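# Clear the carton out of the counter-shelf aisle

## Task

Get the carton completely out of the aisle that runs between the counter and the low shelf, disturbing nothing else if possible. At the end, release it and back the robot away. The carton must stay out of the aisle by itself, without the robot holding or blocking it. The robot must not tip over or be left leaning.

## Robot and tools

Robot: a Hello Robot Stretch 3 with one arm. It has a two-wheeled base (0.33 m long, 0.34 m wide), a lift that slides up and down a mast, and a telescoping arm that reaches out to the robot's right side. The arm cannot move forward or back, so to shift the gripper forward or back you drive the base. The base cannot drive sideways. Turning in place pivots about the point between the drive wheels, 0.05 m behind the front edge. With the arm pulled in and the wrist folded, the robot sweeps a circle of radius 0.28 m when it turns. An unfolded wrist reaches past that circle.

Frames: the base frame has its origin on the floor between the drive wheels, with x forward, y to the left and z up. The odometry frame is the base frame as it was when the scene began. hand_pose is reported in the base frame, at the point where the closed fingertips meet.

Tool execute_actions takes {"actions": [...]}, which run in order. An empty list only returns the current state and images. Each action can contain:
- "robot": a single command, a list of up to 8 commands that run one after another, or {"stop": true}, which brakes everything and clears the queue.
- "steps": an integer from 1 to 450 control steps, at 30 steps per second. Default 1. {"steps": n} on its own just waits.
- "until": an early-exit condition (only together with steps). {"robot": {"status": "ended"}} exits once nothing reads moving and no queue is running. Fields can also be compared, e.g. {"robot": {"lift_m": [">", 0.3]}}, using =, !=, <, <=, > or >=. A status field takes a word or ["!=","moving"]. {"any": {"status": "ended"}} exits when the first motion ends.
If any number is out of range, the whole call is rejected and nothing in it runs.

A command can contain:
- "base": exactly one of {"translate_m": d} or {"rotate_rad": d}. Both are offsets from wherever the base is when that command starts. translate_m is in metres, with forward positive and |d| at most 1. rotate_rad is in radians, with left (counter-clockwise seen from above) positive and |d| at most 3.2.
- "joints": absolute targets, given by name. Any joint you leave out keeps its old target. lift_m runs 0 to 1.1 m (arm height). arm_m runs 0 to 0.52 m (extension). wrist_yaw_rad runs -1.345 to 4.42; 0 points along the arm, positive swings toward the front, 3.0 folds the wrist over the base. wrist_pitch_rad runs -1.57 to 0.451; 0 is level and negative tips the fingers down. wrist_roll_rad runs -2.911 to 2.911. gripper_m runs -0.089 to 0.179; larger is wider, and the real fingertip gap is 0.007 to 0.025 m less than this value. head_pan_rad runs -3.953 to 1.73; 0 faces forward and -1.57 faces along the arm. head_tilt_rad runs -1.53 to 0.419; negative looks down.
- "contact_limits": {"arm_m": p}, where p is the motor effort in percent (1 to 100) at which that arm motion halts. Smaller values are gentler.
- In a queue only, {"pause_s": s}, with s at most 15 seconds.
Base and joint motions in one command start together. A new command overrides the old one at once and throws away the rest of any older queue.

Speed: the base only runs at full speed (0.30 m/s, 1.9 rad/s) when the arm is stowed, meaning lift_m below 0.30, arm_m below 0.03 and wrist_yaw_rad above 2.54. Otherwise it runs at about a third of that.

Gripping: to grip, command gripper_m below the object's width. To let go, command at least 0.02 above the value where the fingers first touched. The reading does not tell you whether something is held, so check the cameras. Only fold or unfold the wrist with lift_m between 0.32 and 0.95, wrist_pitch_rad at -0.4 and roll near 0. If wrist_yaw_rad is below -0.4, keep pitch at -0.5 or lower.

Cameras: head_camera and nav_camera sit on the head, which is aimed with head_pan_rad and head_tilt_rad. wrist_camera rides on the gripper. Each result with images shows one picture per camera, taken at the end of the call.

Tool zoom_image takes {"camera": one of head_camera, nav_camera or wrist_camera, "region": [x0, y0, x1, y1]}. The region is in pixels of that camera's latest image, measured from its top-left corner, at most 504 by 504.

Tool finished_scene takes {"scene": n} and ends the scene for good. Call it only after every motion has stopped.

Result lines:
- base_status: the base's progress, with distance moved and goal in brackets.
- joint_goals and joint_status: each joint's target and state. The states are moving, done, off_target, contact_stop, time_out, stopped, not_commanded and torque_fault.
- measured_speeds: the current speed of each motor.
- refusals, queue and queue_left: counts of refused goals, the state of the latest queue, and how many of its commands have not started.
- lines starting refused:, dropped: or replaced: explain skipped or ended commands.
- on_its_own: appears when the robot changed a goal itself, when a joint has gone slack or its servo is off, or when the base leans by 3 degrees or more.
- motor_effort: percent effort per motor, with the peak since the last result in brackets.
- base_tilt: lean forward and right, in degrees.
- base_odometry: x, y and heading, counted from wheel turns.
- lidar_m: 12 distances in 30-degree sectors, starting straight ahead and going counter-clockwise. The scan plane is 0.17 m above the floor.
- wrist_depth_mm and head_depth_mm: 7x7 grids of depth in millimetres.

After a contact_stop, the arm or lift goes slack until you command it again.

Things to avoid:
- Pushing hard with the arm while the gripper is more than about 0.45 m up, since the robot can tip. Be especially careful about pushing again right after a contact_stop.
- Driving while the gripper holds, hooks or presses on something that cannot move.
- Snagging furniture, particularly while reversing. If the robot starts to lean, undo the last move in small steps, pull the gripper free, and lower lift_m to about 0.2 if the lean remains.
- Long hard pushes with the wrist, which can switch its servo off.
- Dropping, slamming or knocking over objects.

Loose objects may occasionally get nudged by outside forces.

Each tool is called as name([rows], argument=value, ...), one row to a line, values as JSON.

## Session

execute_actions([
  {"robot":{"joints":{"head_tilt_rad":-0.7}},"steps":100,"until":{"robot":{"status":"ended"}}},
])

Scene clock: 0.93 s.
robot.base_odometry: x=+0.000 y=+0.000 heading=+0.000 (m, m, rad; robot's odometry frame)
robot.turned_by_wheels: +0.000 (rad since the last result)
robot.turned_by_imu: +0.000 (rad since the last result)
robot.base_tilt: forward=+0.9 right=-0.5 (deg)
robot.lidar_m: 0.84 1.37 1.60 0.90 1.03 1.11 1.52 1.42 2.17 2.08 1.09 0.84
robot.head_depth_mm: 2774 3023 2394 1428 1453 1354 1183 / 2796 3060 2492 1298 1211 1350 1179 / 2804 3057 2465 1302 1264 1352 1173 / 2845 3133 2455 1296 1329 1350 1171 / 2844 2722 2267 1519 1508 1352 1163 / 2908 2636 1330 1440 1545 1337 1166 / 2954 3187 1328 1490 1561 1347 1171
robot.base_status: not_commanded
robot.joint_positions: lift_m=+0.563 arm_m=+0.001 wrist_yaw_rad=+3.064 wrist_pitch_rad=-0.477 wrist_roll_rad=+0.003 gripper_m=+0.037 head_pan_rad=+0.010 head_tilt_rad=-0.691
robot.joint_goals: lift_m=+0.563 arm_m=+0.001 wrist_yaw_rad=+3.064 wrist_pitch_rad=-0.477 wrist_roll_rad=+0.003 gripper_m=+0.037 head_pan_rad=+0.010 head_tilt_rad=-0.700
robot.joint_status: lift_m=not_commanded arm_m=not_commanded wrist_yaw_rad=not_commanded wrist_pitch_rad=not_commanded wrist_roll_rad=not_commanded gripper_m=not_commanded head_pan_rad=not_commanded head_tilt_rad=done
robot.measured_speeds: translate_m=+0.000 rotate_rad=+0.000 lift_m=+0.000 arm_m=+0.000 wrist_yaw_rad=+0.000 wrist_pitch_rad=+0.000 wrist_roll_rad=+0.000 head_pan_rad=+0.000 head_tilt_rad=+0.000
robot: refusals=0 queue=done queue_left=0
robot.motor_effort: left_wheel=+0(0) right_wheel=-1(1) lift_m=+26(26) arm_m=+0(0) wrist_yaw_rad=+1(0) wrist_pitch_rad=+6(5) wrist_roll_rad=+0(0) gripper_m=+1(0) head_pan_rad=+1(1) head_tilt_rad=-6(47) (%)
robot.hand_pose: x=-0.0044 y=+0.0697 z=+0.5628 quat_wxyz=(+0.194, +0.694, +0.140, +0.679) (m; robot's base frame)
robot.wrist_depth_mm: - - 918 - - - - / - - 968 - - - - / - - - - - - - / - - - - - - - / 842 861 - 882 920 930 972 / 736 772 - 782 814 814 805 / 657 664 674 686 683 713 707
pictures: head_camera (sideways: a quarter turn clockwise sets it upright), nav_camera (sideways: a quarter turn counterclockwise sets it upright), wrist_camera
camera_calibration (this result's frames):
head_camera: T_world_to_cam=[[-0.67699, 0.0231239, -0.735629, 0.982423], [0.0431983, 0.999032, -0.00835104, 0.0117782], [0.734723, -0.0374315, -0.677333, 0.833035], [0, 0, 0, 1]] pos_world=[0.0525318, -0.00330255, 1.28704]
nav_camera: T_world_to_cam=[[0.645333, 0.0194104, 0.763654, -0.960089], [-0.0238493, -0.998678, 0.0455383, -0.00200612], [0.763529, -0.0476, -0.644017, 0.792081], [0, 0, 0, 1]] pos_world=[0.014753, 0.0543353, 1.24338]
wrist_camera: T_world_to_cam=[[0.994531, -0.0833737, 0.0629028, -0.0332287], [-0.0019101, -0.6167, -0.787196, 0.520619], [0.104424, 0.782771, -0.613486, 0.461066], [0, 0, 0, 1]] pos_world=[-0.0141047, -0.0426137, 0.694777]
Images, in order (width x height): head_camera 896x504, nav_camera 672x504, wrist_camera 644x364.

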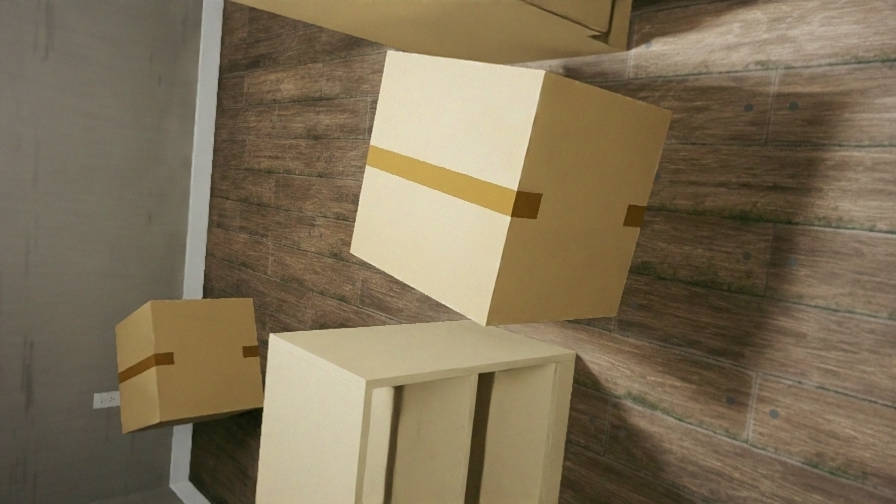

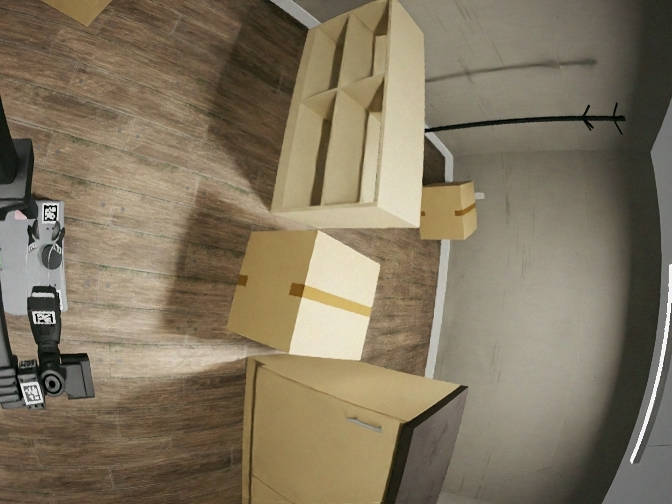

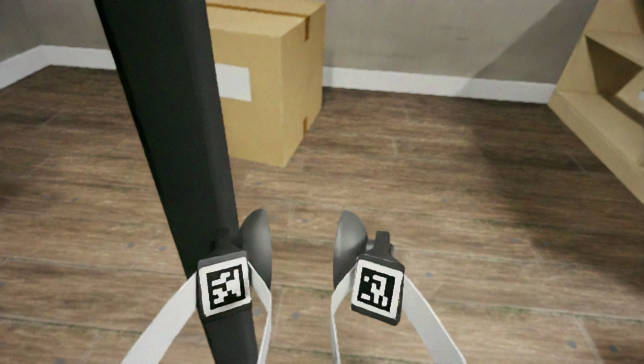

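execute_actions([
  {"robot":[{"base":{"rotate_rad":-0.36},"joints":{"wrist_pitch_rad":-0.4,"wrist_yaw_rad":0,"gripper_m":0,"head_pan_rad":-1.57,"head_tilt_rad":-1.0}},{"base":{"translate_m":0.37},"joints":{"lift_m":0.1,"wrist_pitch_rad":0}},{"base":{"rotate_rad":1.71}}],"steps":450,"until":{"robot":{"status":"ended"}}},
])

Scene clock: 26.23 s.
robot.base_odometry: x=+0.346 y=-0.130 heading=+1.350 (m, m, rad; robot's odometry frame)
robot.turned_by_wheels: +1.350 (rad since the last result)
robot.turned_by_imu: +1.332 (rad since the last result)
robot.base_tilt: forward=+0.9 right=-0.5 (deg)
robot.lidar_m: 1.66 1.09 1.41 1.48 1.94 2.19 2.11 0.77 0.47 0.47 0.51 1.19
robot.head_depth_mm: 706 702 774 1006 1352 1225 1115 / 922 953 984 1089 1326 1222 1129 / 2307 1913 1251 1321 1317 1225 - / 2288 1934 1130 996 1181 1232 - / 2266 1928 1122 991 1254 1205 1099 / 2261 1915 1115 1000 1274 1205 1097 / 2226 1924 1624 1002 1286 1199 1099
robot.base_status: done (rotate_rad +1.7099 of +1.7100)
robot.joint_positions: lift_m=+0.100 arm_m=+0.001 wrist_yaw_rad=+0.002 wrist_pitch_rad=-0.025 wrist_roll_rad=+0.003 gripper_m=+0.000 head_pan_rad=-1.563 head_tilt_rad=-0.988
robot.joint_goals: lift_m=+0.100 arm_m=+0.001 wrist_yaw_rad=+0.000 wrist_pitch_rad=+0.000 wrist_roll_rad=+0.003 gripper_m=+0.000 head_pan_rad=-1.570 head_tilt_rad=-1.000
robot.joint_status: lift_m=done arm_m=not_commanded wrist_yaw_rad=done wrist_pitch_rad=done wrist_roll_rad=not_commanded gripper_m=done head_pan_rad=done head_tilt_rad=done
robot.measured_speeds: translate_m=+0.000 rotate_rad=+0.000 lift_m=+0.000 arm_m=+0.000 wrist_yaw_rad=+0.000 wrist_pitch_rad=+0.000 wrist_roll_rad=+0.000 head_pan_rad=+0.000 head_tilt_rad=+0.000
robot: refusals=0 queue=done queue_left=0
robot.motor_effort: left_wheel=-2(6) right_wheel=+1(5) lift_m=+19(26) arm_m=+0(0) wrist_yaw_rad=-2(2) wrist_pitch_rad=+9(10) wrist_roll_rad=+0(0) gripper_m=-2(80) head_pan_rad=-4(49) head_tilt_rad=-8(34) (%)
robot.hand_pose: x=-0.0209 y=-0.4019 z=+0.2086 quat_wxyz=(+0.706, +0.010, -0.708, -0.008) (m; robot's base frame)
robot.wrist_depth_mm: 216 212 207 204 199 198 293 / 225 218 215 211 204 204 295 / 231 227 220 215 210 348 299 / 240 235 229 224 219 367 306 / 248 244 237 228 227 379 322 / 259 254 247 - 233 394 397 / 270 265 253 249 243 401 408
pictures: head_camera (sideways: a quarter turn clockwise sets it upright), nav_camera (sideways: a quarter turn counterclockwise sets it upright), wrist_camera
camera_calibration (this result's frames):
head_camera: T_world_to_cam=[[0.0232971, 0.862495, -0.505529, 0.678346], [0.99889, -0.0407852, -0.0235512, 0.0257311], [-0.0409309, -0.50442, -0.862488, 1.07852], [0, 0, 0, 1]] pos_world=[0.00263862, -0.039995, 1.27374]
nav_camera: T_world_to_cam=[[0.0193852, -0.840501, 0.541463, -0.666748], [-0.998505, 0.0114053, 0.0534522, -0.00634452], [-0.0511022, -0.54169, -0.839023, 1.05064], [0, 0, 0, 1]] pos_world=[0.0602799, 0.00879017, 1.24287]
wrist_camera: T_world_to_cam=[[-0.998073, 0.0303973, 0.0541038, -0.0279829], [-0.046557, 0.209682, -0.976661, 0.321632], [-0.0410325, -0.977297, -0.207863, -0.180436], [0, 0, 0, 1]] pos_world=[-0.0203585, -0.24293, 0.278133]
Images, in order (width x height): head_camera 896x504, nav_camera 672x504, wrist_camera 644x364.

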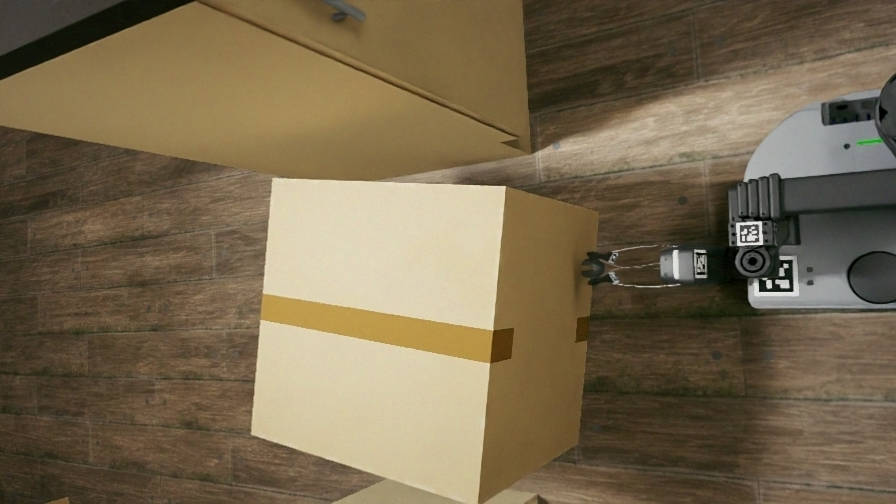

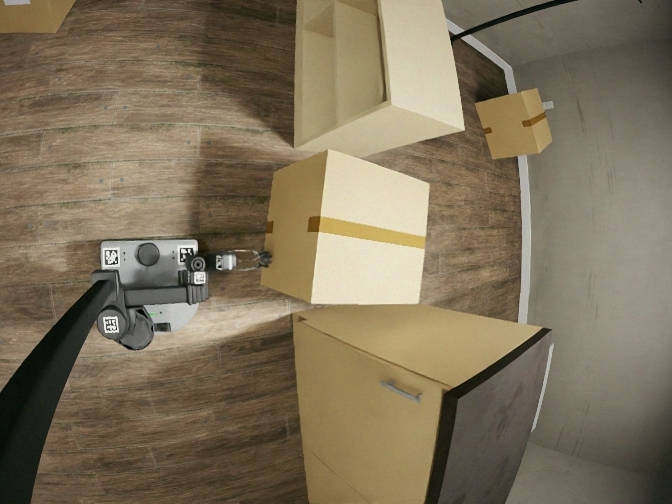

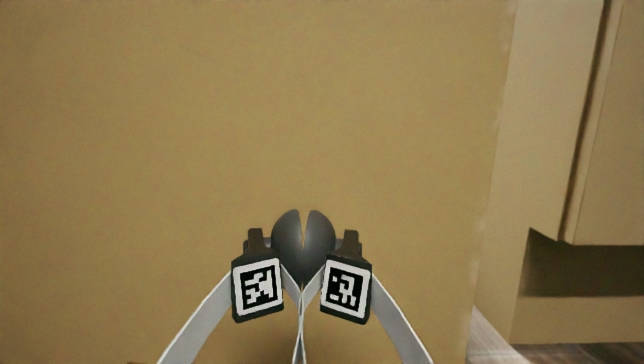

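execute_actions([
  {"robot":[{"joints":{"arm_m":0.17},"contact_limits":{"arm_m":56}},{"joints":{"arm_m":0.05,"wrist_yaw_rad":0.0},"base":{"translate_m":0.25}}],"steps":450,"until":{"robot":{"status":"ended"}}},
])

Scene clock: 30.20 s.
robot.base_odometry: x=+0.346 y=-0.130 heading=+1.350 (m, m, rad; robot's odometry frame)
robot.turned_by_wheels: +0.000 (rad since the last result)
robot.turned_by_imu: -0.016 (rad since the last result)
robot.base_tilt: forward=+0.8 right=-0.6 (deg)
robot.lidar_m: 1.66 1.09 1.38 1.48 1.94 2.20 2.11 0.79 0.49 0.48 0.51 1.20
robot.head_depth_mm: 689 670 764 1028 1350 1219 1113 / 864 897 932 1060 1342 1214 1126 / 2282 1865 1195 1247 1324 1234 - / 2316 1938 1129 996 1267 1217 - / 2278 1944 1125 1006 1270 1207 1103 / 2260 1926 1118 1006 1271 1205 1098 / 2261 1916 1176 999 1282 1200 1090
robot.base_status: done (rotate_rad +1.7100 of +1.7100)
robot.joint_positions: lift_m=+0.100 arm_m=+0.072 wrist_yaw_rad=+0.001 wrist_pitch_rad=-0.032 wrist_roll_rad=+0.003 gripper_m=+0.000 head_pan_rad=-1.563 head_tilt_rad=-0.990
robot.joint_goals: lift_m=+0.100 arm_m=+0.073 wrist_yaw_rad=+0.000 wrist_pitch_rad=+0.000 wrist_roll_rad=+0.003 gripper_m=+0.000 head_pan_rad=-1.570 head_tilt_rad=-1.000
robot.joint_status: lift_m=done arm_m=contact_stop wrist_yaw_rad=done wrist_pitch_rad=done wrist_roll_rad=not_commanded gripper_m=done head_pan_rad=done head_tilt_rad=done
robot.measured_speeds: translate_m=-0.001 rotate_rad=+0.008 lift_m=+0.000 arm_m=-0.026 wrist_yaw_rad=+0.230 wrist_pitch_rad=+0.000 wrist_roll_rad=+0.000 head_pan_rad=+0.000 head_tilt_rad=-0.072
robot: refusals=0 queue=dropped queue_left=0
robot.on_its_own: arm_m is slack since a contact_stop, until your next command for it (your +0.170 is given up)
robot.motor_effort: left_wheel=-1(9) right_wheel=+0(6) lift_m=+19(19) arm_m=+20(58) wrist_yaw_rad=-5(8) wrist_pitch_rad=+12(13) wrist_roll_rad=+0(0) gripper_m=-5(5) head_pan_rad=-4(5) head_tilt_rad=-7(7) (%)
robot.contact_limits: arm_m 56 (drawing in: default 25, maximum 41; extending or still: default 35, maximum 56)
robot.hand_pose: x=-0.0212 y=-0.4722 z=+0.2067 quat_wxyz=(+0.706, +0.012, -0.708, -0.011) (m; robot's base frame)
robot.wrist_depth_mm: 156 154 152 151 149 148 256 / 163 161 158 157 154 153 264 / 167 164 163 161 159 157 273 / 174 171 169 167 165 163 275 / 181 178 176 173 171 169 274 / 187 186 - - 177 177 320 / 195 192 191 187 184 185 338
pictures: head_camera (sideways: a quarter turn clockwise sets it upright), nav_camera (sideways: a quarter turn counterclockwise sets it upright), wrist_camera
dropped: robot: command 0 of its queue: arm_m: contact_stop
camera_calibration (this result's frames):
head_camera: T_world_to_cam=[[0.0233879, 0.86365, -0.503548, 0.675765], [0.998885, -0.0408464, -0.0236623, 0.0258758], [-0.0410041, -0.502434, -0.863643, 1.08002], [0, 0, 0, 1]] pos_world=[0.00263352, -0.0399298, 1.27364]
nav_camera: T_world_to_cam=[[0.0192975, -0.841744, 0.539532, -0.664232], [-0.998503, 0.0113979, 0.0534958, -0.00640118], [-0.0511793, -0.539757, -0.840264, 1.05225], [0, 0, 0, 1]] pos_world=[0.0602799, 0.00891939, 1.24289]
wrist_camera: T_world_to_cam=[[-0.998042, 0.0308429, 0.0544131, -0.0258142], [-0.0464618, 0.216828, -0.975104, 0.337599], [-0.0418733, -0.975723, -0.21497, -0.247333], [0, 0, 0, 1]] pos_world=[-0.0204349, -0.313733, 0.277429]
Images, in order (width x height): head_camera 896x504, nav_camera 672x504, wrist_camera 644x364.

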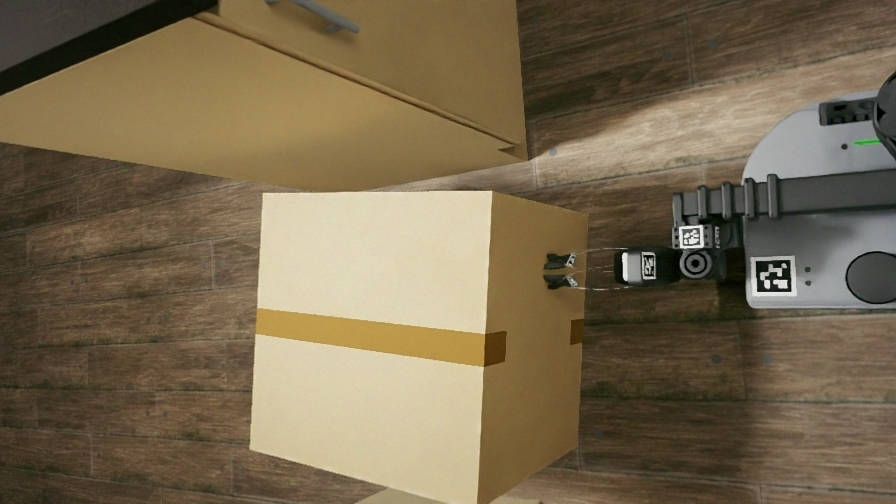

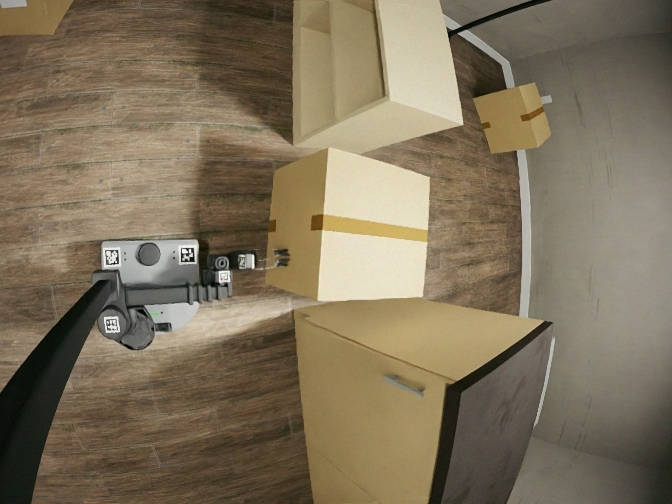

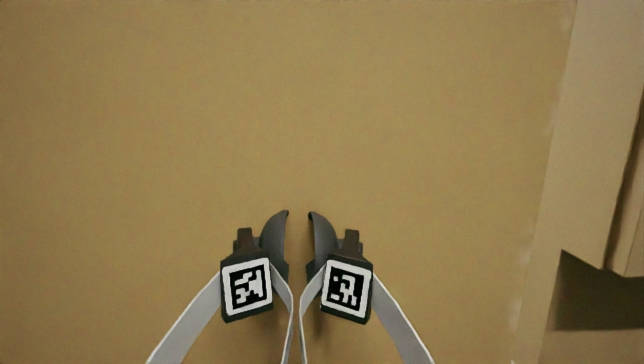

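execute_actions([
  {"robot":[{"joints":{"arm_m":0.05},"base":{"translate_m":-0.04}},{"joints":{"arm_m":0.18},"contact_limits":{"arm_m":56}},{"joints":{"arm_m":0.05,"wrist_yaw_rad":0.0},"base":{"translate_m":0.3}}],"steps":450,"until":{"robot":{"status":"ended"}}},
])

Scene clock: 42.83 s.
robot.base_odometry: x=+0.403 y=+0.123 heading=+1.350 (m, m, rad; robot's odometry frame)
robot.turned_by_wheels: +0.000 (rad since the last result)
robot.turned_by_imu: -0.007 (rad since the last result)
robot.base_tilt: forward=+0.9 right=-0.5 (deg)
robot.lidar_m: 1.40 0.89 0.94 1.45 1.83 2.50 2.37 0.78 0.57 0.52 0.62 0.97
robot.head_depth_mm: 2317 1257 1218 1167 1344 1221 1116 / 2314 1962 1135 1056 1341 1217 1141 / 2293 1942 1131 1048 1319 1227 - / 2291 1937 1120 1032 1297 1225 - / 2253 1940 1182 1426 1326 1205 1098 / 2238 1901 1302 1319 1304 1203 1099 / 2127 991 883 1128 1292 1193 1094
robot.base_status: done (translate_m +0.3000 of +0.3000)
robot.joint_positions: lift_m=+0.100 arm_m=+0.050 wrist_yaw_rad=-0.002 wrist_pitch_rad=-0.025 wrist_roll_rad=+0.003 gripper_m=+0.000 head_pan_rad=-1.565 head_tilt_rad=-0.991
robot.joint_goals: lift_m=+0.100 arm_m=+0.050 wrist_yaw_rad=+0.000 wrist_pitch_rad=+0.000 wrist_roll_rad=+0.003 gripper_m=+0.000 head_pan_rad=-1.570 head_tilt_rad=-1.000
robot.joint_status: lift_m=done arm_m=done wrist_yaw_rad=done wrist_pitch_rad=done wrist_roll_rad=not_commanded gripper_m=done head_pan_rad=done head_tilt_rad=done
robot.measured_speeds: translate_m=+0.000 rotate_rad=+0.000 lift_m=+0.000 arm_m=+0.000 wrist_yaw_rad=+0.000 wrist_pitch_rad=+0.000 wrist_roll_rad=+0.000 head_pan_rad=+0.000 head_tilt_rad=+0.000
robot: refusals=0 queue=done queue_left=0
robot.motor_effort: left_wheel=+0(14) right_wheel=-1(26) lift_m=+19(19) arm_m=-3(46) wrist_yaw_rad=+1(70) wrist_pitch_rad=+9(12) wrist_roll_rad=+0(1) gripper_m=-2(12) head_pan_rad=-3(4) head_tilt_rad=-6(6) (%)
robot.hand_pose: x=-0.0219 y=-0.4508 z=+0.2085 quat_wxyz=(+0.706, +0.009, -0.708, -0.010) (m; robot's base frame)
robot.wrist_depth_mm: 294 450 - 212 221 236 254 / 297 451 - 217 230 245 262 / 315 453 - 224 238 253 275 / 314 453 - 232 247 265 284 / 325 455 689 242 257 276 300 / 327 456 537 - 270 288 313 / 323 389 368 260 281 303 330
pictures: head_camera (sideways: a quarter turn clockwise sets it upright), nav_camera (sideways: a quarter turn counterclockwise sets it upright), wrist_camera
camera_calibration (this result's frames):
head_camera: T_world_to_cam=[[0.0245596, 0.864046, -0.502814, 0.674801], [0.998829, -0.0421844, -0.0237035, 0.0259297], [-0.0416918, -0.501643, -0.864069, 1.08058], [0, 0, 0, 1]] pos_world=[0.00257908, -0.0399011, 1.27361]
nav_camera: T_world_to_cam=[[0.0181558, -0.842228, 0.538816, -0.663292], [-0.998486, 0.0127101, 0.0535119, -0.00642216], [-0.0519176, -0.538972, -0.840722, 1.05285], [0, 0, 0, 1]] pos_world=[0.0602917, 0.00889587, 1.24289]
wrist_camera: T_world_to_cam=[[-0.997919, 0.0342992, 0.0545991, -0.0258394], [-0.046206, 0.210202, -0.976566, 0.331958], [-0.0449722, -0.977056, -0.208179, -0.228145], [0, 0, 0, 1]] pos_world=[-0.0207074, -0.291803, 0.278094]
Images, in order (width x height): head_camera 896x504, nav_camera 672x504, wrist_camera 644x364.

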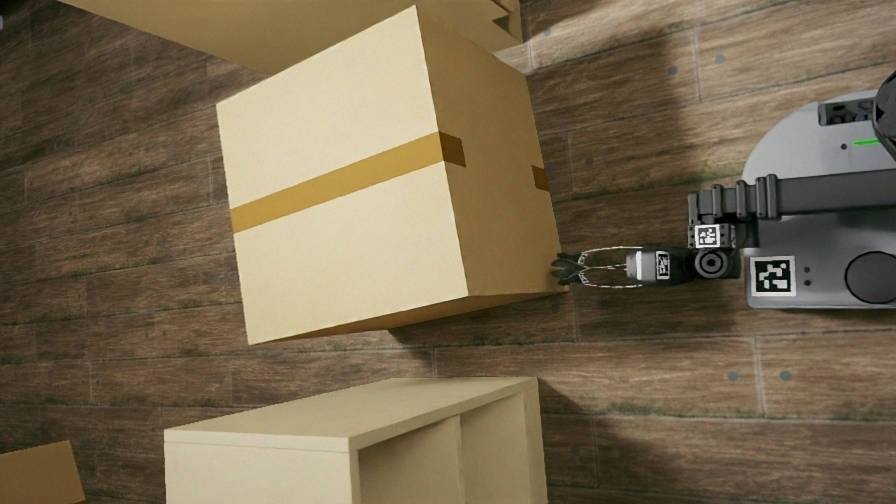

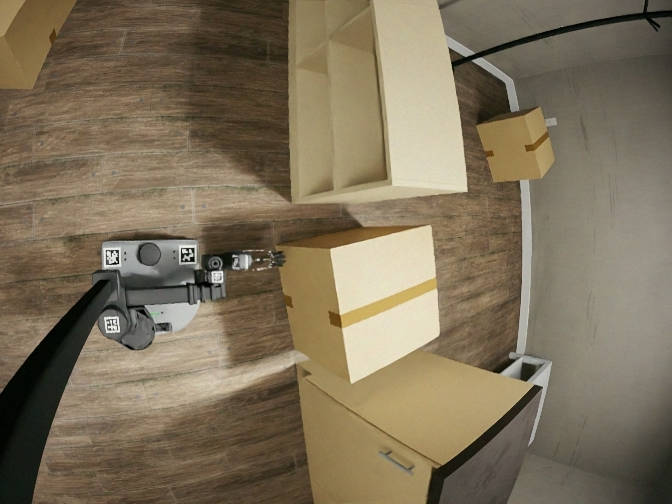

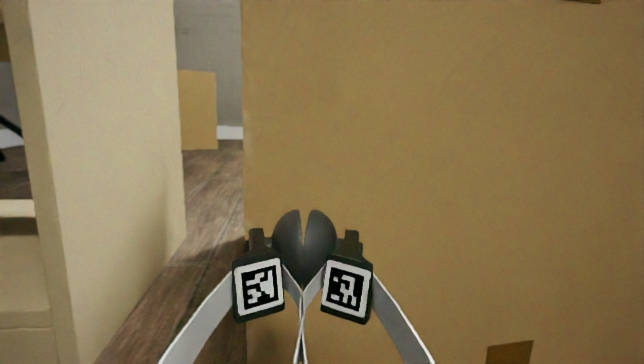

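execute_actions([
  {"robot":[{"joints":{"arm_m":0.1},"contact_limits":{"arm_m":56}},{"joints":{"arm_m":0.25},"contact_limits":{"arm_m":56},"base":{"translate_m":0.05}},{"joints":{"arm_m":0.13,"wrist_yaw_rad":0.0},"base":{"translate_m":-0.34}}],"steps":450,"until":{"robot":{"status":"ended"}}},
])

Scene clock: 57.53 s.
robot.base_odometry: x=+0.340 y=-0.160 heading=+1.350 (m, m, rad; robot's odometry frame)
robot.turned_by_wheels: +0.000 (rad since the last result)
robot.turned_by_imu: -0.003 (rad since the last result)
robot.base_tilt: forward=+0.9 right=-0.5 (deg)
robot.lidar_m: 1.70 1.12 1.40 1.49 1.93 2.18 2.08 0.81 0.59 0.60 0.65 1.22
robot.head_depth_mm: 663 607 764 1042 1356 1218 1113 / 735 766 824 1017 1350 1219 1139 / 1092 1141 1226 1322 1337 1229 - / 2262 1922 1142 1186 1339 1194 - / 2255 1912 1121 1103 1324 1203 1106 / 2249 1922 1113 1133 1323 1197 1102 / 2216 1907 1108 1158 1317 1201 1094
robot.base_status: done (translate_m -0.3400 of -0.3400)
robot.joint_positions: lift_m=+0.100 arm_m=+0.130 wrist_yaw_rad=+0.080 wrist_pitch_rad=-0.025 wrist_roll_rad=+0.003 gripper_m=+0.000 head_pan_rad=-1.565 head_tilt_rad=-0.991
robot.joint_goals: lift_m=+0.100 arm_m=+0.130 wrist_yaw_rad=+0.078 wrist_pitch_rad=+0.000 wrist_roll_rad=+0.003 gripper_m=+0.000 head_pan_rad=-1.570 head_tilt_rad=-1.000
robot.joint_status: lift_m=done arm_m=done wrist_yaw_rad=off_target wrist_pitch_rad=done wrist_roll_rad=not_commanded gripper_m=done head_pan_rad=done head_tilt_rad=done
robot.measured_speeds: translate_m=+0.000 rotate_rad=+0.000 lift_m=+0.000 arm_m=+0.000 wrist_yaw_rad=+0.000 wrist_pitch_rad=+0.000 wrist_roll_rad=+0.000 head_pan_rad=+0.000 head_tilt_rad=+0.000
robot: refusals=0 queue=dropped queue_left=0
robot.on_its_own: wrist_yaw_rad is held at +0.078, not at your +0.000, by its stall guard, which is not easing now
robot.motor_effort: left_wheel=+1(8) right_wheel=+0(21) lift_m=+19(19) arm_m=-3(40) wrist_yaw_rad=-1(54) wrist_pitch_rad=+9(11) wrist_roll_rad=+0(0) gripper_m=-1(9) head_pan_rad=-4(4) head_tilt_rad=-6(6) (%)
robot.hand_pose: x=-0.0009 y=-0.5300 z=+0.2085 quat_wxyz=(+0.706, +0.038, -0.707, +0.019) (m; robot's base frame)
robot.wrist_depth_mm: 240 229 217 206 199 383 260 / 248 236 223 212 203 380 256 / 259 245 230 218 215 378 256 / 268 255 242 226 221 373 256 / 281 266 250 229 503 368 253 / 296 275 262 - 499 367 254 / 306 289 268 251 391 363 254
pictures: head_camera (sideways: a quarter turn clockwise sets it upright), nav_camera (sideways: a quarter turn counterclockwise sets it upright), wrist_camera
camera_calibration (this result's frames):
head_camera: T_world_to_cam=[[0.0245598, 0.864045, -0.502814, 0.674802], [0.998829, -0.0421847, -0.0237035, 0.0259297], [-0.0416919, -0.501643, -0.864069, 1.08058], [0, 0, 0, 1]] pos_world=[0.00257907, -0.0399011, 1.27361]
nav_camera: T_world_to_cam=[[0.0181556, -0.842228, 0.538816, -0.663292], [-0.998486, 0.0127103, 0.0535119, -0.00642216], [-0.0519177, -0.538972, -0.840722, 1.05285], [0, 0, 0, 1]] pos_world=[0.0602917, 0.00889585, 1.24289]
wrist_camera: T_world_to_cam=[[-0.997378, -0.047828, 0.0543179, -0.0456242], [-0.0630432, 0.205529, -0.976618, 0.347141], [0.0355458, -0.977482, -0.208006, -0.304748], [0, 0, 0, 1]] pos_world=[-0.0127872, -0.371415, 0.278113]
Images, in order (width x height): head_camera 896x504, nav_camera 672x504, wrist_camera 644x364.

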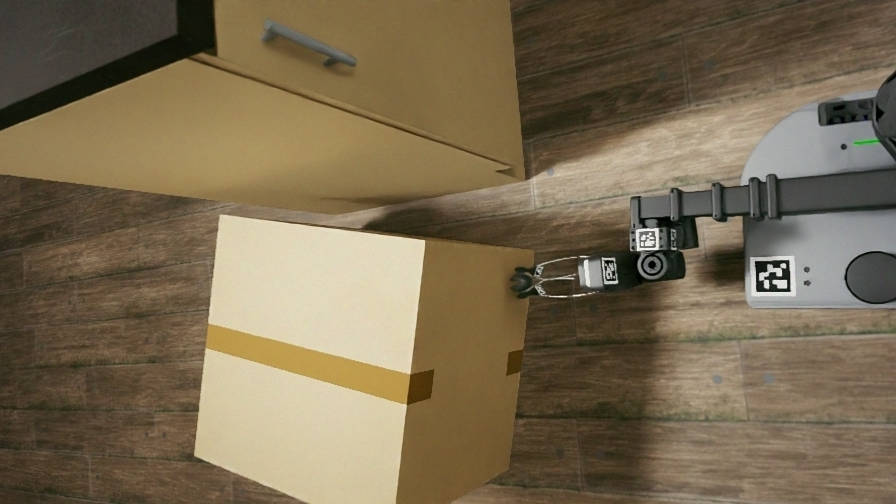

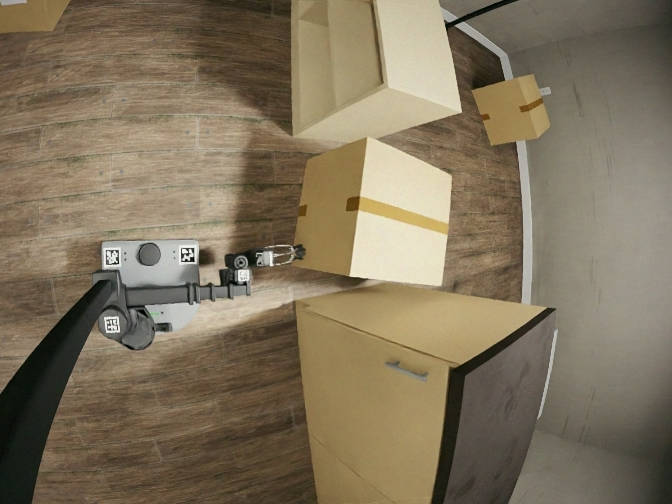

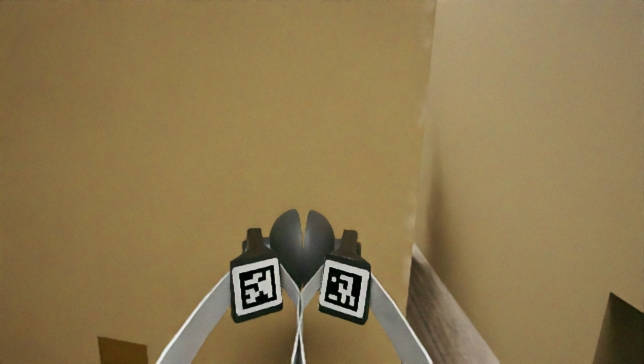

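execute_actions([
  {"robot":[{"base":{"rotate_rad":0.05},"joints":{"wrist_yaw_rad":0,"arm_m":0.15}},{"joints":{"arm_m":0.18},"contact_limits":{"arm_m":56}},{"joints":{"arm_m":0.33},"contact_limits":{"arm_m":56},"base":{"translate_m":-0.05}},{"joints":{"arm_m":0.0}},{"base":{"rotate_rad":-0.55},"joints":{"wrist_yaw_rad":0}},{"base":{"translate_m":0.37}},{"base":{"rotate_rad":0.55}}],"steps":450,"until":{"robot":{"status":"ended"}}},
  {"steps":300,"until":{"robot":{"status":"ended"}}},
])

Scene clock: 82.93 s.
robot.base_odometry: x=+0.575 y=+0.069 heading=+1.400 (m, m, rad; robot's odometry frame)
robot.turned_by_wheels: +0.050 (rad since the last result)
robot.turned_by_imu: +0.054 (rad since the last result)
robot.base_tilt: forward=+0.9 right=-0.5 (deg)
robot.lidar_m: 1.43 1.05 1.03 1.63 2.15 2.43 1.38 0.62 0.53 0.49 0.46 0.90
robot.head_depth_mm: 2307 1972 1195 1061 1301 1221 1120 / 2301 1956 1136 1040 1314 1217 1144 / 2269 1949 1130 1030 1297 1228 - / 2272 1938 1125 1011 1276 1233 - / 2265 1926 1293 1437 1330 1206 1097 / 2253 1912 1640 1157 1249 1200 1098 / 1987 1895 862 802 1206 1196 1098
robot.base_status: done (rotate_rad +0.5499 of +0.5500)
robot.joint_positions: lift_m=+0.100 arm_m=+0.002 wrist_yaw_rad=-0.002 wrist_pitch_rad=-0.025 wrist_roll_rad=+0.003 gripper_m=+0.000 head_pan_rad=-1.565 head_tilt_rad=-0.991
robot.joint_goals: lift_m=+0.100 arm_m=+0.000 wrist_yaw_rad=+0.000 wrist_pitch_rad=+0.000 wrist_roll_rad=+0.003 gripper_m=+0.000 head_pan_rad=-1.570 head_tilt_rad=-1.000
robot.joint_status: lift_m=done arm_m=done wrist_yaw_rad=done wrist_pitch_rad=done wrist_roll_rad=not_commanded gripper_m=done head_pan_rad=done head_tilt_rad=done
robot.measured_speeds: translate_m=+0.000 rotate_rad=+0.000 lift_m=+0.000 arm_m=+0.000 wrist_yaw_rad=+0.000 wrist_pitch_rad=+0.000 wrist_roll_rad=+0.000 head_pan_rad=+0.000 head_tilt_rad=+0.000
robot: refusals=0 queue=done queue_left=0
robot.motor_effort: left_wheel=-1(13) right_wheel=+2(19) lift_m=+19(19) arm_m=-3(46) wrist_yaw_rad=+1(49) wrist_pitch_rad=+9(12) wrist_roll_rad=+0(0) gripper_m=-2(8) head_pan_rad=-2(2) head_tilt_rad=-6(6) (%)
robot.hand_pose: x=-0.0220 y=-0.4021 z=+0.2086 quat_wxyz=(+0.706, +0.008, -0.708, -0.010) (m; robot's base frame)
robot.wrist_depth_mm: 294 429 - 234 242 253 267 / 293 436 - 240 252 263 278 / 295 435 - 250 260 273 285 / 296 440 - 259 269 284 302 / 298 439 692 269 280 294 310 / 299 443 536 - 296 309 325 / 298 387 369 290 306 323 343
pictures: head_camera (sideways: a quarter turn clockwise sets it upright), nav_camera (sideways: a quarter turn counterclockwise sets it upright), wrist_camera
camera_calibration (this result's frames):
head_camera: T_world_to_cam=[[0.0245597, 0.864046, -0.502814, 0.674801], [0.998829, -0.0421845, -0.0237035, 0.0259297], [-0.0416919, -0.501643, -0.86407, 1.08058], [0, 0, 0, 1]] pos_world=[0.00257907, -0.039901, 1.27361]
nav_camera: T_world_to_cam=[[0.0181557, -0.842228, 0.538816, -0.663292], [-0.998486, 0.0127102, 0.0535119, -0.00642217], [-0.0519177, -0.538972, -0.840722, 1.05285], [0, 0, 0, 1]] pos_world=[0.0602917, 0.00889588, 1.24289]
wrist_camera: T_world_to_cam=[[-0.997917, 0.0344945, 0.0545115, -0.0274596], [-0.0461079, 0.209589, -0.976702, 0.32168], [-0.0451158, -0.977181, -0.207562, -0.180796], [0, 0, 0, 1]] pos_world=[-0.0207272, -0.243143, 0.278156]
Images, in order (width x height): head_camera 896x504, nav_camera 672x504, wrist_camera 644x364.

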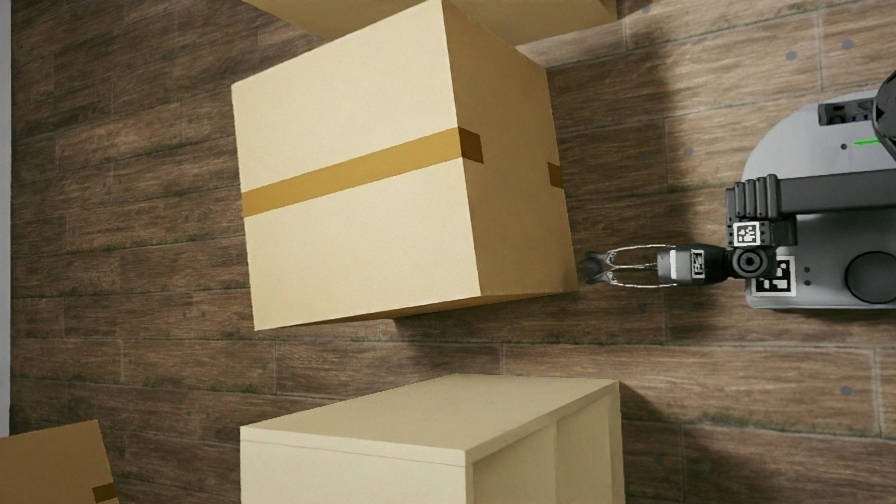

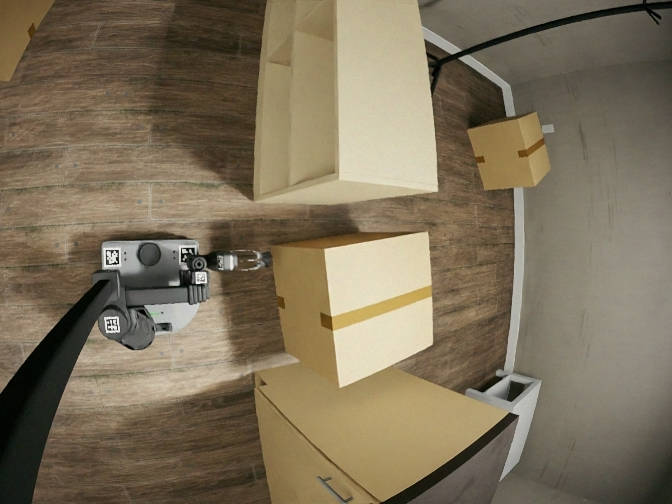

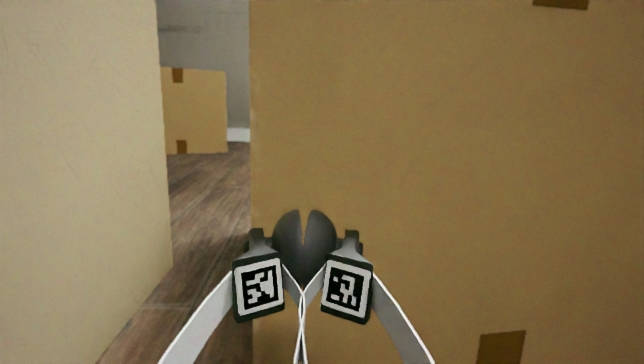

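execute_actions([
  {"robot":[{"joints":{"arm_m":0.08},"contact_limits":{"arm_m":56}},{"joints":{"arm_m":0.23},"contact_limits":{"arm_m":56},"base":{"translate_m":0.05}},{"joints":{"arm_m":0.11},"base":{"translate_m":-0.32}},{"joints":{"arm_m":0.15,"wrist_yaw_rad":0},"contact_limits":{"arm_m":56}},{"joints":{"arm_m":0.31},"contact_limits":{"arm_m":56},"base":{"translate_m":-0.05}},{"joints":{"arm_m":0.0}},{"base":{"rotate_rad":-0.45},"joints":{"wrist_yaw_rad":0}},{"base":{"translate_m":0.35}}],"steps":450,"until":{"robot":{"status":"ended"}}},
  {"steps":300,"until":{"robot":{"status":"ended"}}},
])

Scene clock: 113.07 s.
robot.base_odometry: x=+0.725 y=+0.039 heading=+0.950 (m, m, rad; robot's odometry frame)
robot.turned_by_wheels: -0.450 (rad since the last result)
robot.turned_by_imu: -0.443 (rad since the last result)
robot.base_tilt: forward=+0.9 right=-0.5 (deg)
robot.lidar_m: 0.84 1.42 1.19 1.15 2.26 2.09 2.39 0.59 0.54 0.53 0.50 0.33
robot.head_depth_mm: 665 685 769 882 1159 1219 1117 / 712 789 903 1054 1291 1222 1138 / 809 928 1088 1300 1339 1229 - / 2164 1935 1124 1189 1350 1230 - / 2268 1936 1120 1045 1296 1199 1105 / 2237 1918 1115 1004 1230 1208 1097 / 2220 1900 1108 998 1309 1181 1084
robot.base_status: done (translate_m +0.3500 of +0.3500)
robot.joint_positions: lift_m=+0.100 arm_m=+0.001 wrist_yaw_rad=-0.002 wrist_pitch_rad=-0.025 wrist_roll_rad=+0.003 gripper_m=+0.000 head_pan_rad=-1.565 head_tilt_rad=-0.991
robot.joint_goals: lift_m=+0.100 arm_m=+0.000 wrist_yaw_rad=+0.000 wrist_pitch_rad=+0.000 wrist_roll_rad=+0.003 gripper_m=+0.000 head_pan_rad=-1.570 head_tilt_rad=-1.000
robot.joint_status: lift_m=done arm_m=done wrist_yaw_rad=done wrist_pitch_rad=done wrist_roll_rad=not_commanded gripper_m=done head_pan_rad=done head_tilt_rad=done
robot.measured_speeds: translate_m=+0.000 rotate_rad=+0.000 lift_m=+0.000 arm_m=+0.000 wrist_yaw_rad=+0.000 wrist_pitch_rad=+0.000 wrist_roll_rad=+0.000 head_pan_rad=+0.000 head_tilt_rad=+0.000
robot: refusals=0 queue=done queue_left=0
robot.motor_effort: left_wheel=+2(16) right_wheel=-3(23) lift_m=+20(20) arm_m=+0(41) wrist_yaw_rad=+3(62) wrist_pitch_rad=+9(11) wrist_roll_rad=+0(1) gripper_m=-2(10) head_pan_rad=-3(3) head_tilt_rad=-6(6) (%)
robot.hand_pose: x=-0.0220 y=-0.4019 z=+0.2085 quat_wxyz=(+0.706, +0.008, -0.708, -0.010) (m; robot's base frame)
robot.wrist_depth_mm: 227 253 299 352 431 377 305 / 232 261 304 359 443 378 306 / 238 267 313 377 464 387 313 / 243 275 326 388 473 391 314 / 249 283 331 423 486 395 318 / 255 287 323 - 494 401 322 / 260 294 366 407 412 389 322
pictures: head_camera (sideways: a quarter turn clockwise sets it upright), nav_camera (sideways: a quarter turn counterclockwise sets it upright), wrist_camera
camera_calibration (this result's frames):
head_camera: T_world_to_cam=[[0.0245598, 0.864045, -0.502814, 0.674802], [0.998829, -0.0421847, -0.0237035, 0.0259297], [-0.0416919, -0.501643, -0.864069, 1.08058], [0, 0, 0, 1]] pos_world=[0.00257907, -0.0399011, 1.27361]
nav_camera: T_world_to_cam=[[0.0181556, -0.842228, 0.538816, -0.663292], [-0.998486, 0.0127103, 0.0535119, -0.00642215], [-0.0519177, -0.538972, -0.840722, 1.05285], [0, 0, 0, 1]] pos_world=[0.0602917, 0.00889584, 1.24289]
wrist_camera: T_world_to_cam=[[-0.997902, 0.0347213, 0.0546508, -0.0274647], [-0.0461766, 0.210029, -0.976604, 0.321657], [-0.0453872, -0.977078, -0.207985, -0.180436], [0, 0, 0, 1]] pos_world=[-0.0207436, -0.242904, 0.278104]
Images, in order (width x height): head_camera 896x504, nav_camera 672x504, wrist_camera 644x364.

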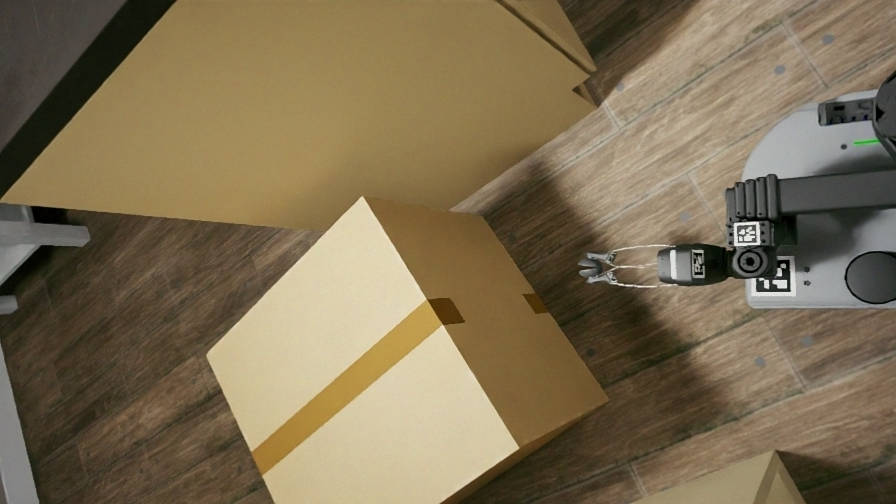

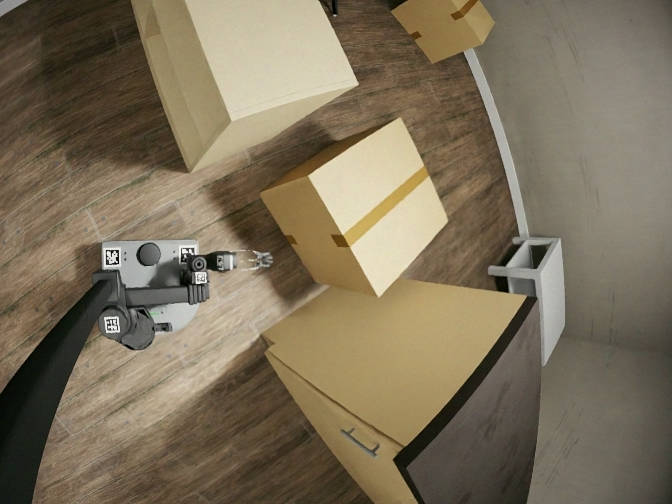

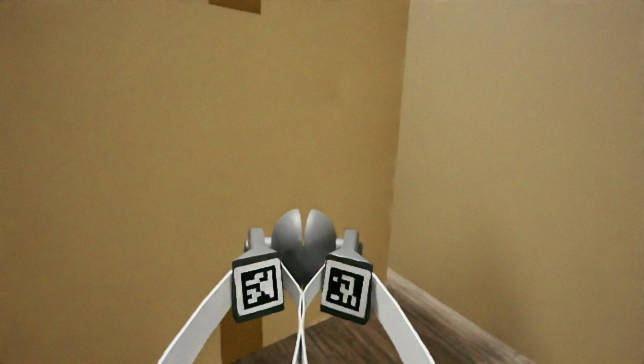

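execute_actions([
  {"robot":[{"base":{"rotate_rad":0.44}},{"joints":{"arm_m":0.08},"contact_limits":{"arm_m":56}},{"joints":{"arm_m":0.23},"contact_limits":{"arm_m":56},"base":{"translate_m":0.08}},{"joints":{"arm_m":0.11},"base":{"translate_m":-0.33}},{"joints":{"wrist_yaw_rad":0}}],"steps":450,"until":{"robot":{"status":"ended"}}},
])

Scene clock: 130.70 s.
robot.base_odometry: x=+0.680 y=-0.207 heading=+1.390 (m, m, rad; robot's odometry frame)
robot.turned_by_wheels: +0.440 (rad since the last result)
robot.turned_by_imu: +0.424 (rad since the last result)
robot.base_tilt: forward=+0.9 right=-0.5 (deg)
robot.lidar_m: 1.09 1.32 1.34 1.81 2.29 2.17 0.88 0.32 0.35 0.58 0.63 0.53
robot.head_depth_mm: 671 613 630 647 666 1023 1114 / 2241 825 858 889 927 1134 1140 / 2279 1949 1651 1422 1323 1229 - / 2261 1940 1126 1051 1334 1195 - / 2264 1934 1119 1074 1329 1205 1104 / 2237 1907 1117 1102 1319 1200 1098 / 2237 1893 1109 1134 1315 1187 1097
robot.base_status: done (translate_m -0.3300 of -0.3300)
robot.joint_positions: lift_m=+0.100 arm_m=+0.110 wrist_yaw_rad=+0.002 wrist_pitch_rad=-0.025 wrist_roll_rad=+0.003 gripper_m=+0.000 head_pan_rad=-1.565 head_tilt_rad=-0.991
robot.joint_goals: lift_m=+0.100 arm_m=+0.110 wrist_yaw_rad=+0.000 wrist_pitch_rad=+0.000 wrist_roll_rad=+0.003 gripper_m=+0.000 head_pan_rad=-1.570 head_tilt_rad=-1.000
robot.joint_status: lift_m=done arm_m=done wrist_yaw_rad=done wrist_pitch_rad=done wrist_roll_rad=not_commanded gripper_m=done head_pan_rad=done head_tilt_rad=done
robot.measured_speeds: translate_m=+0.000 rotate_rad=+0.000 lift_m=+0.000 arm_m=+0.000 wrist_yaw_rad=+0.000 wrist_pitch_rad=+0.000 wrist_roll_rad=+0.000 head_pan_rad=+0.000 head_tilt_rad=+0.000
robot: refusals=0 queue=done queue_left=0
robot.motor_effort: left_wheel=+0(11) right_wheel=+1(17) lift_m=+19(19) arm_m=-3(40) wrist_yaw_rad=-1(31) wrist_pitch_rad=+9(11) wrist_roll_rad=+0(0) gripper_m=-3(7) head_pan_rad=-3(2) head_tilt_rad=-6(6) (%)
robot.hand_pose: x=-0.0210 y=-0.5108 z=+0.2085 quat_wxyz=(+0.706, +0.010, -0.708, -0.008) (m; robot's base frame)
robot.wrist_depth_mm: 227 219 214 206 201 358 248 / 233 226 219 213 209 355 248 / 242 235 227 220 217 351 245 / 252 243 235 228 224 347 247 / 262 253 246 231 235 351 246 / 274 263 256 - 466 344 245 / 285 273 264 252 393 343 243
pictures: head_camera (sideways: a quarter turn clockwise sets it upright), nav_camera (sideways: a quarter turn counterclockwise sets it upright), wrist_camera
camera_calibration (this result's frames):
head_camera: T_world_to_cam=[[0.0245599, 0.864046, -0.502814, 0.674801], [0.998829, -0.0421848, -0.0237035, 0.0259297], [-0.041692, -0.501643, -0.86407, 1.08058], [0, 0, 0, 1]] pos_world=[0.00257906, -0.039901, 1.27361]
nav_camera: T_world_to_cam=[[0.0181555, -0.842228, 0.538816, -0.663292], [-0.998486, 0.0127104, 0.0535119, -0.00642216], [-0.0519178, -0.538972, -0.840722, 1.05285], [0, 0, 0, 1]] pos_world=[0.0602917, 0.00889586, 1.24289]
wrist_camera: T_world_to_cam=[[-0.998038, 0.0305435, 0.0546487, -0.0247524], [-0.0470553, 0.209787, -0.976614, 0.344449], [-0.0412938, -0.97727, -0.207938, -0.286805], [0, 0, 0, 1]] pos_world=[-0.020339, -0.351791, 0.278109]
Images, in order (width x height): head_camera 896x504, nav_camera 672x504, wrist_camera 644x364.

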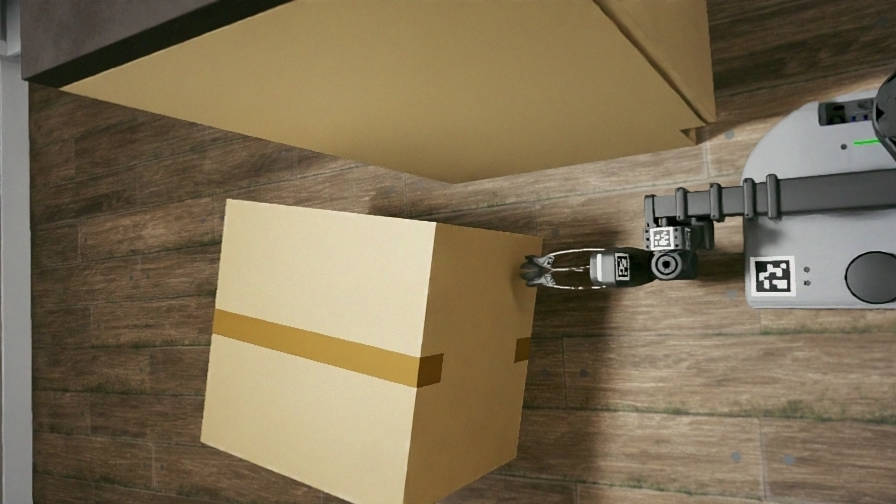

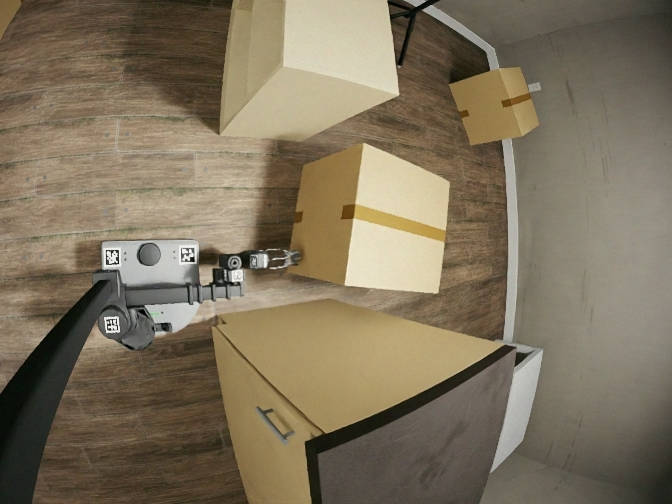

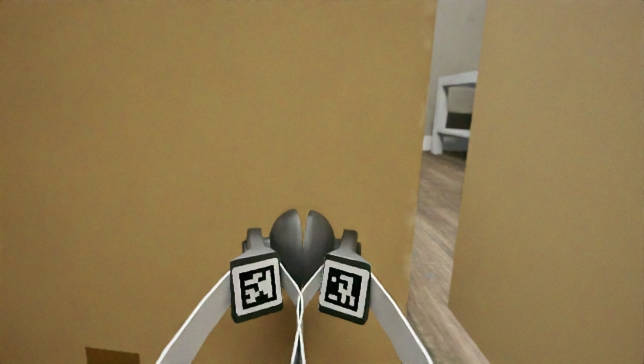

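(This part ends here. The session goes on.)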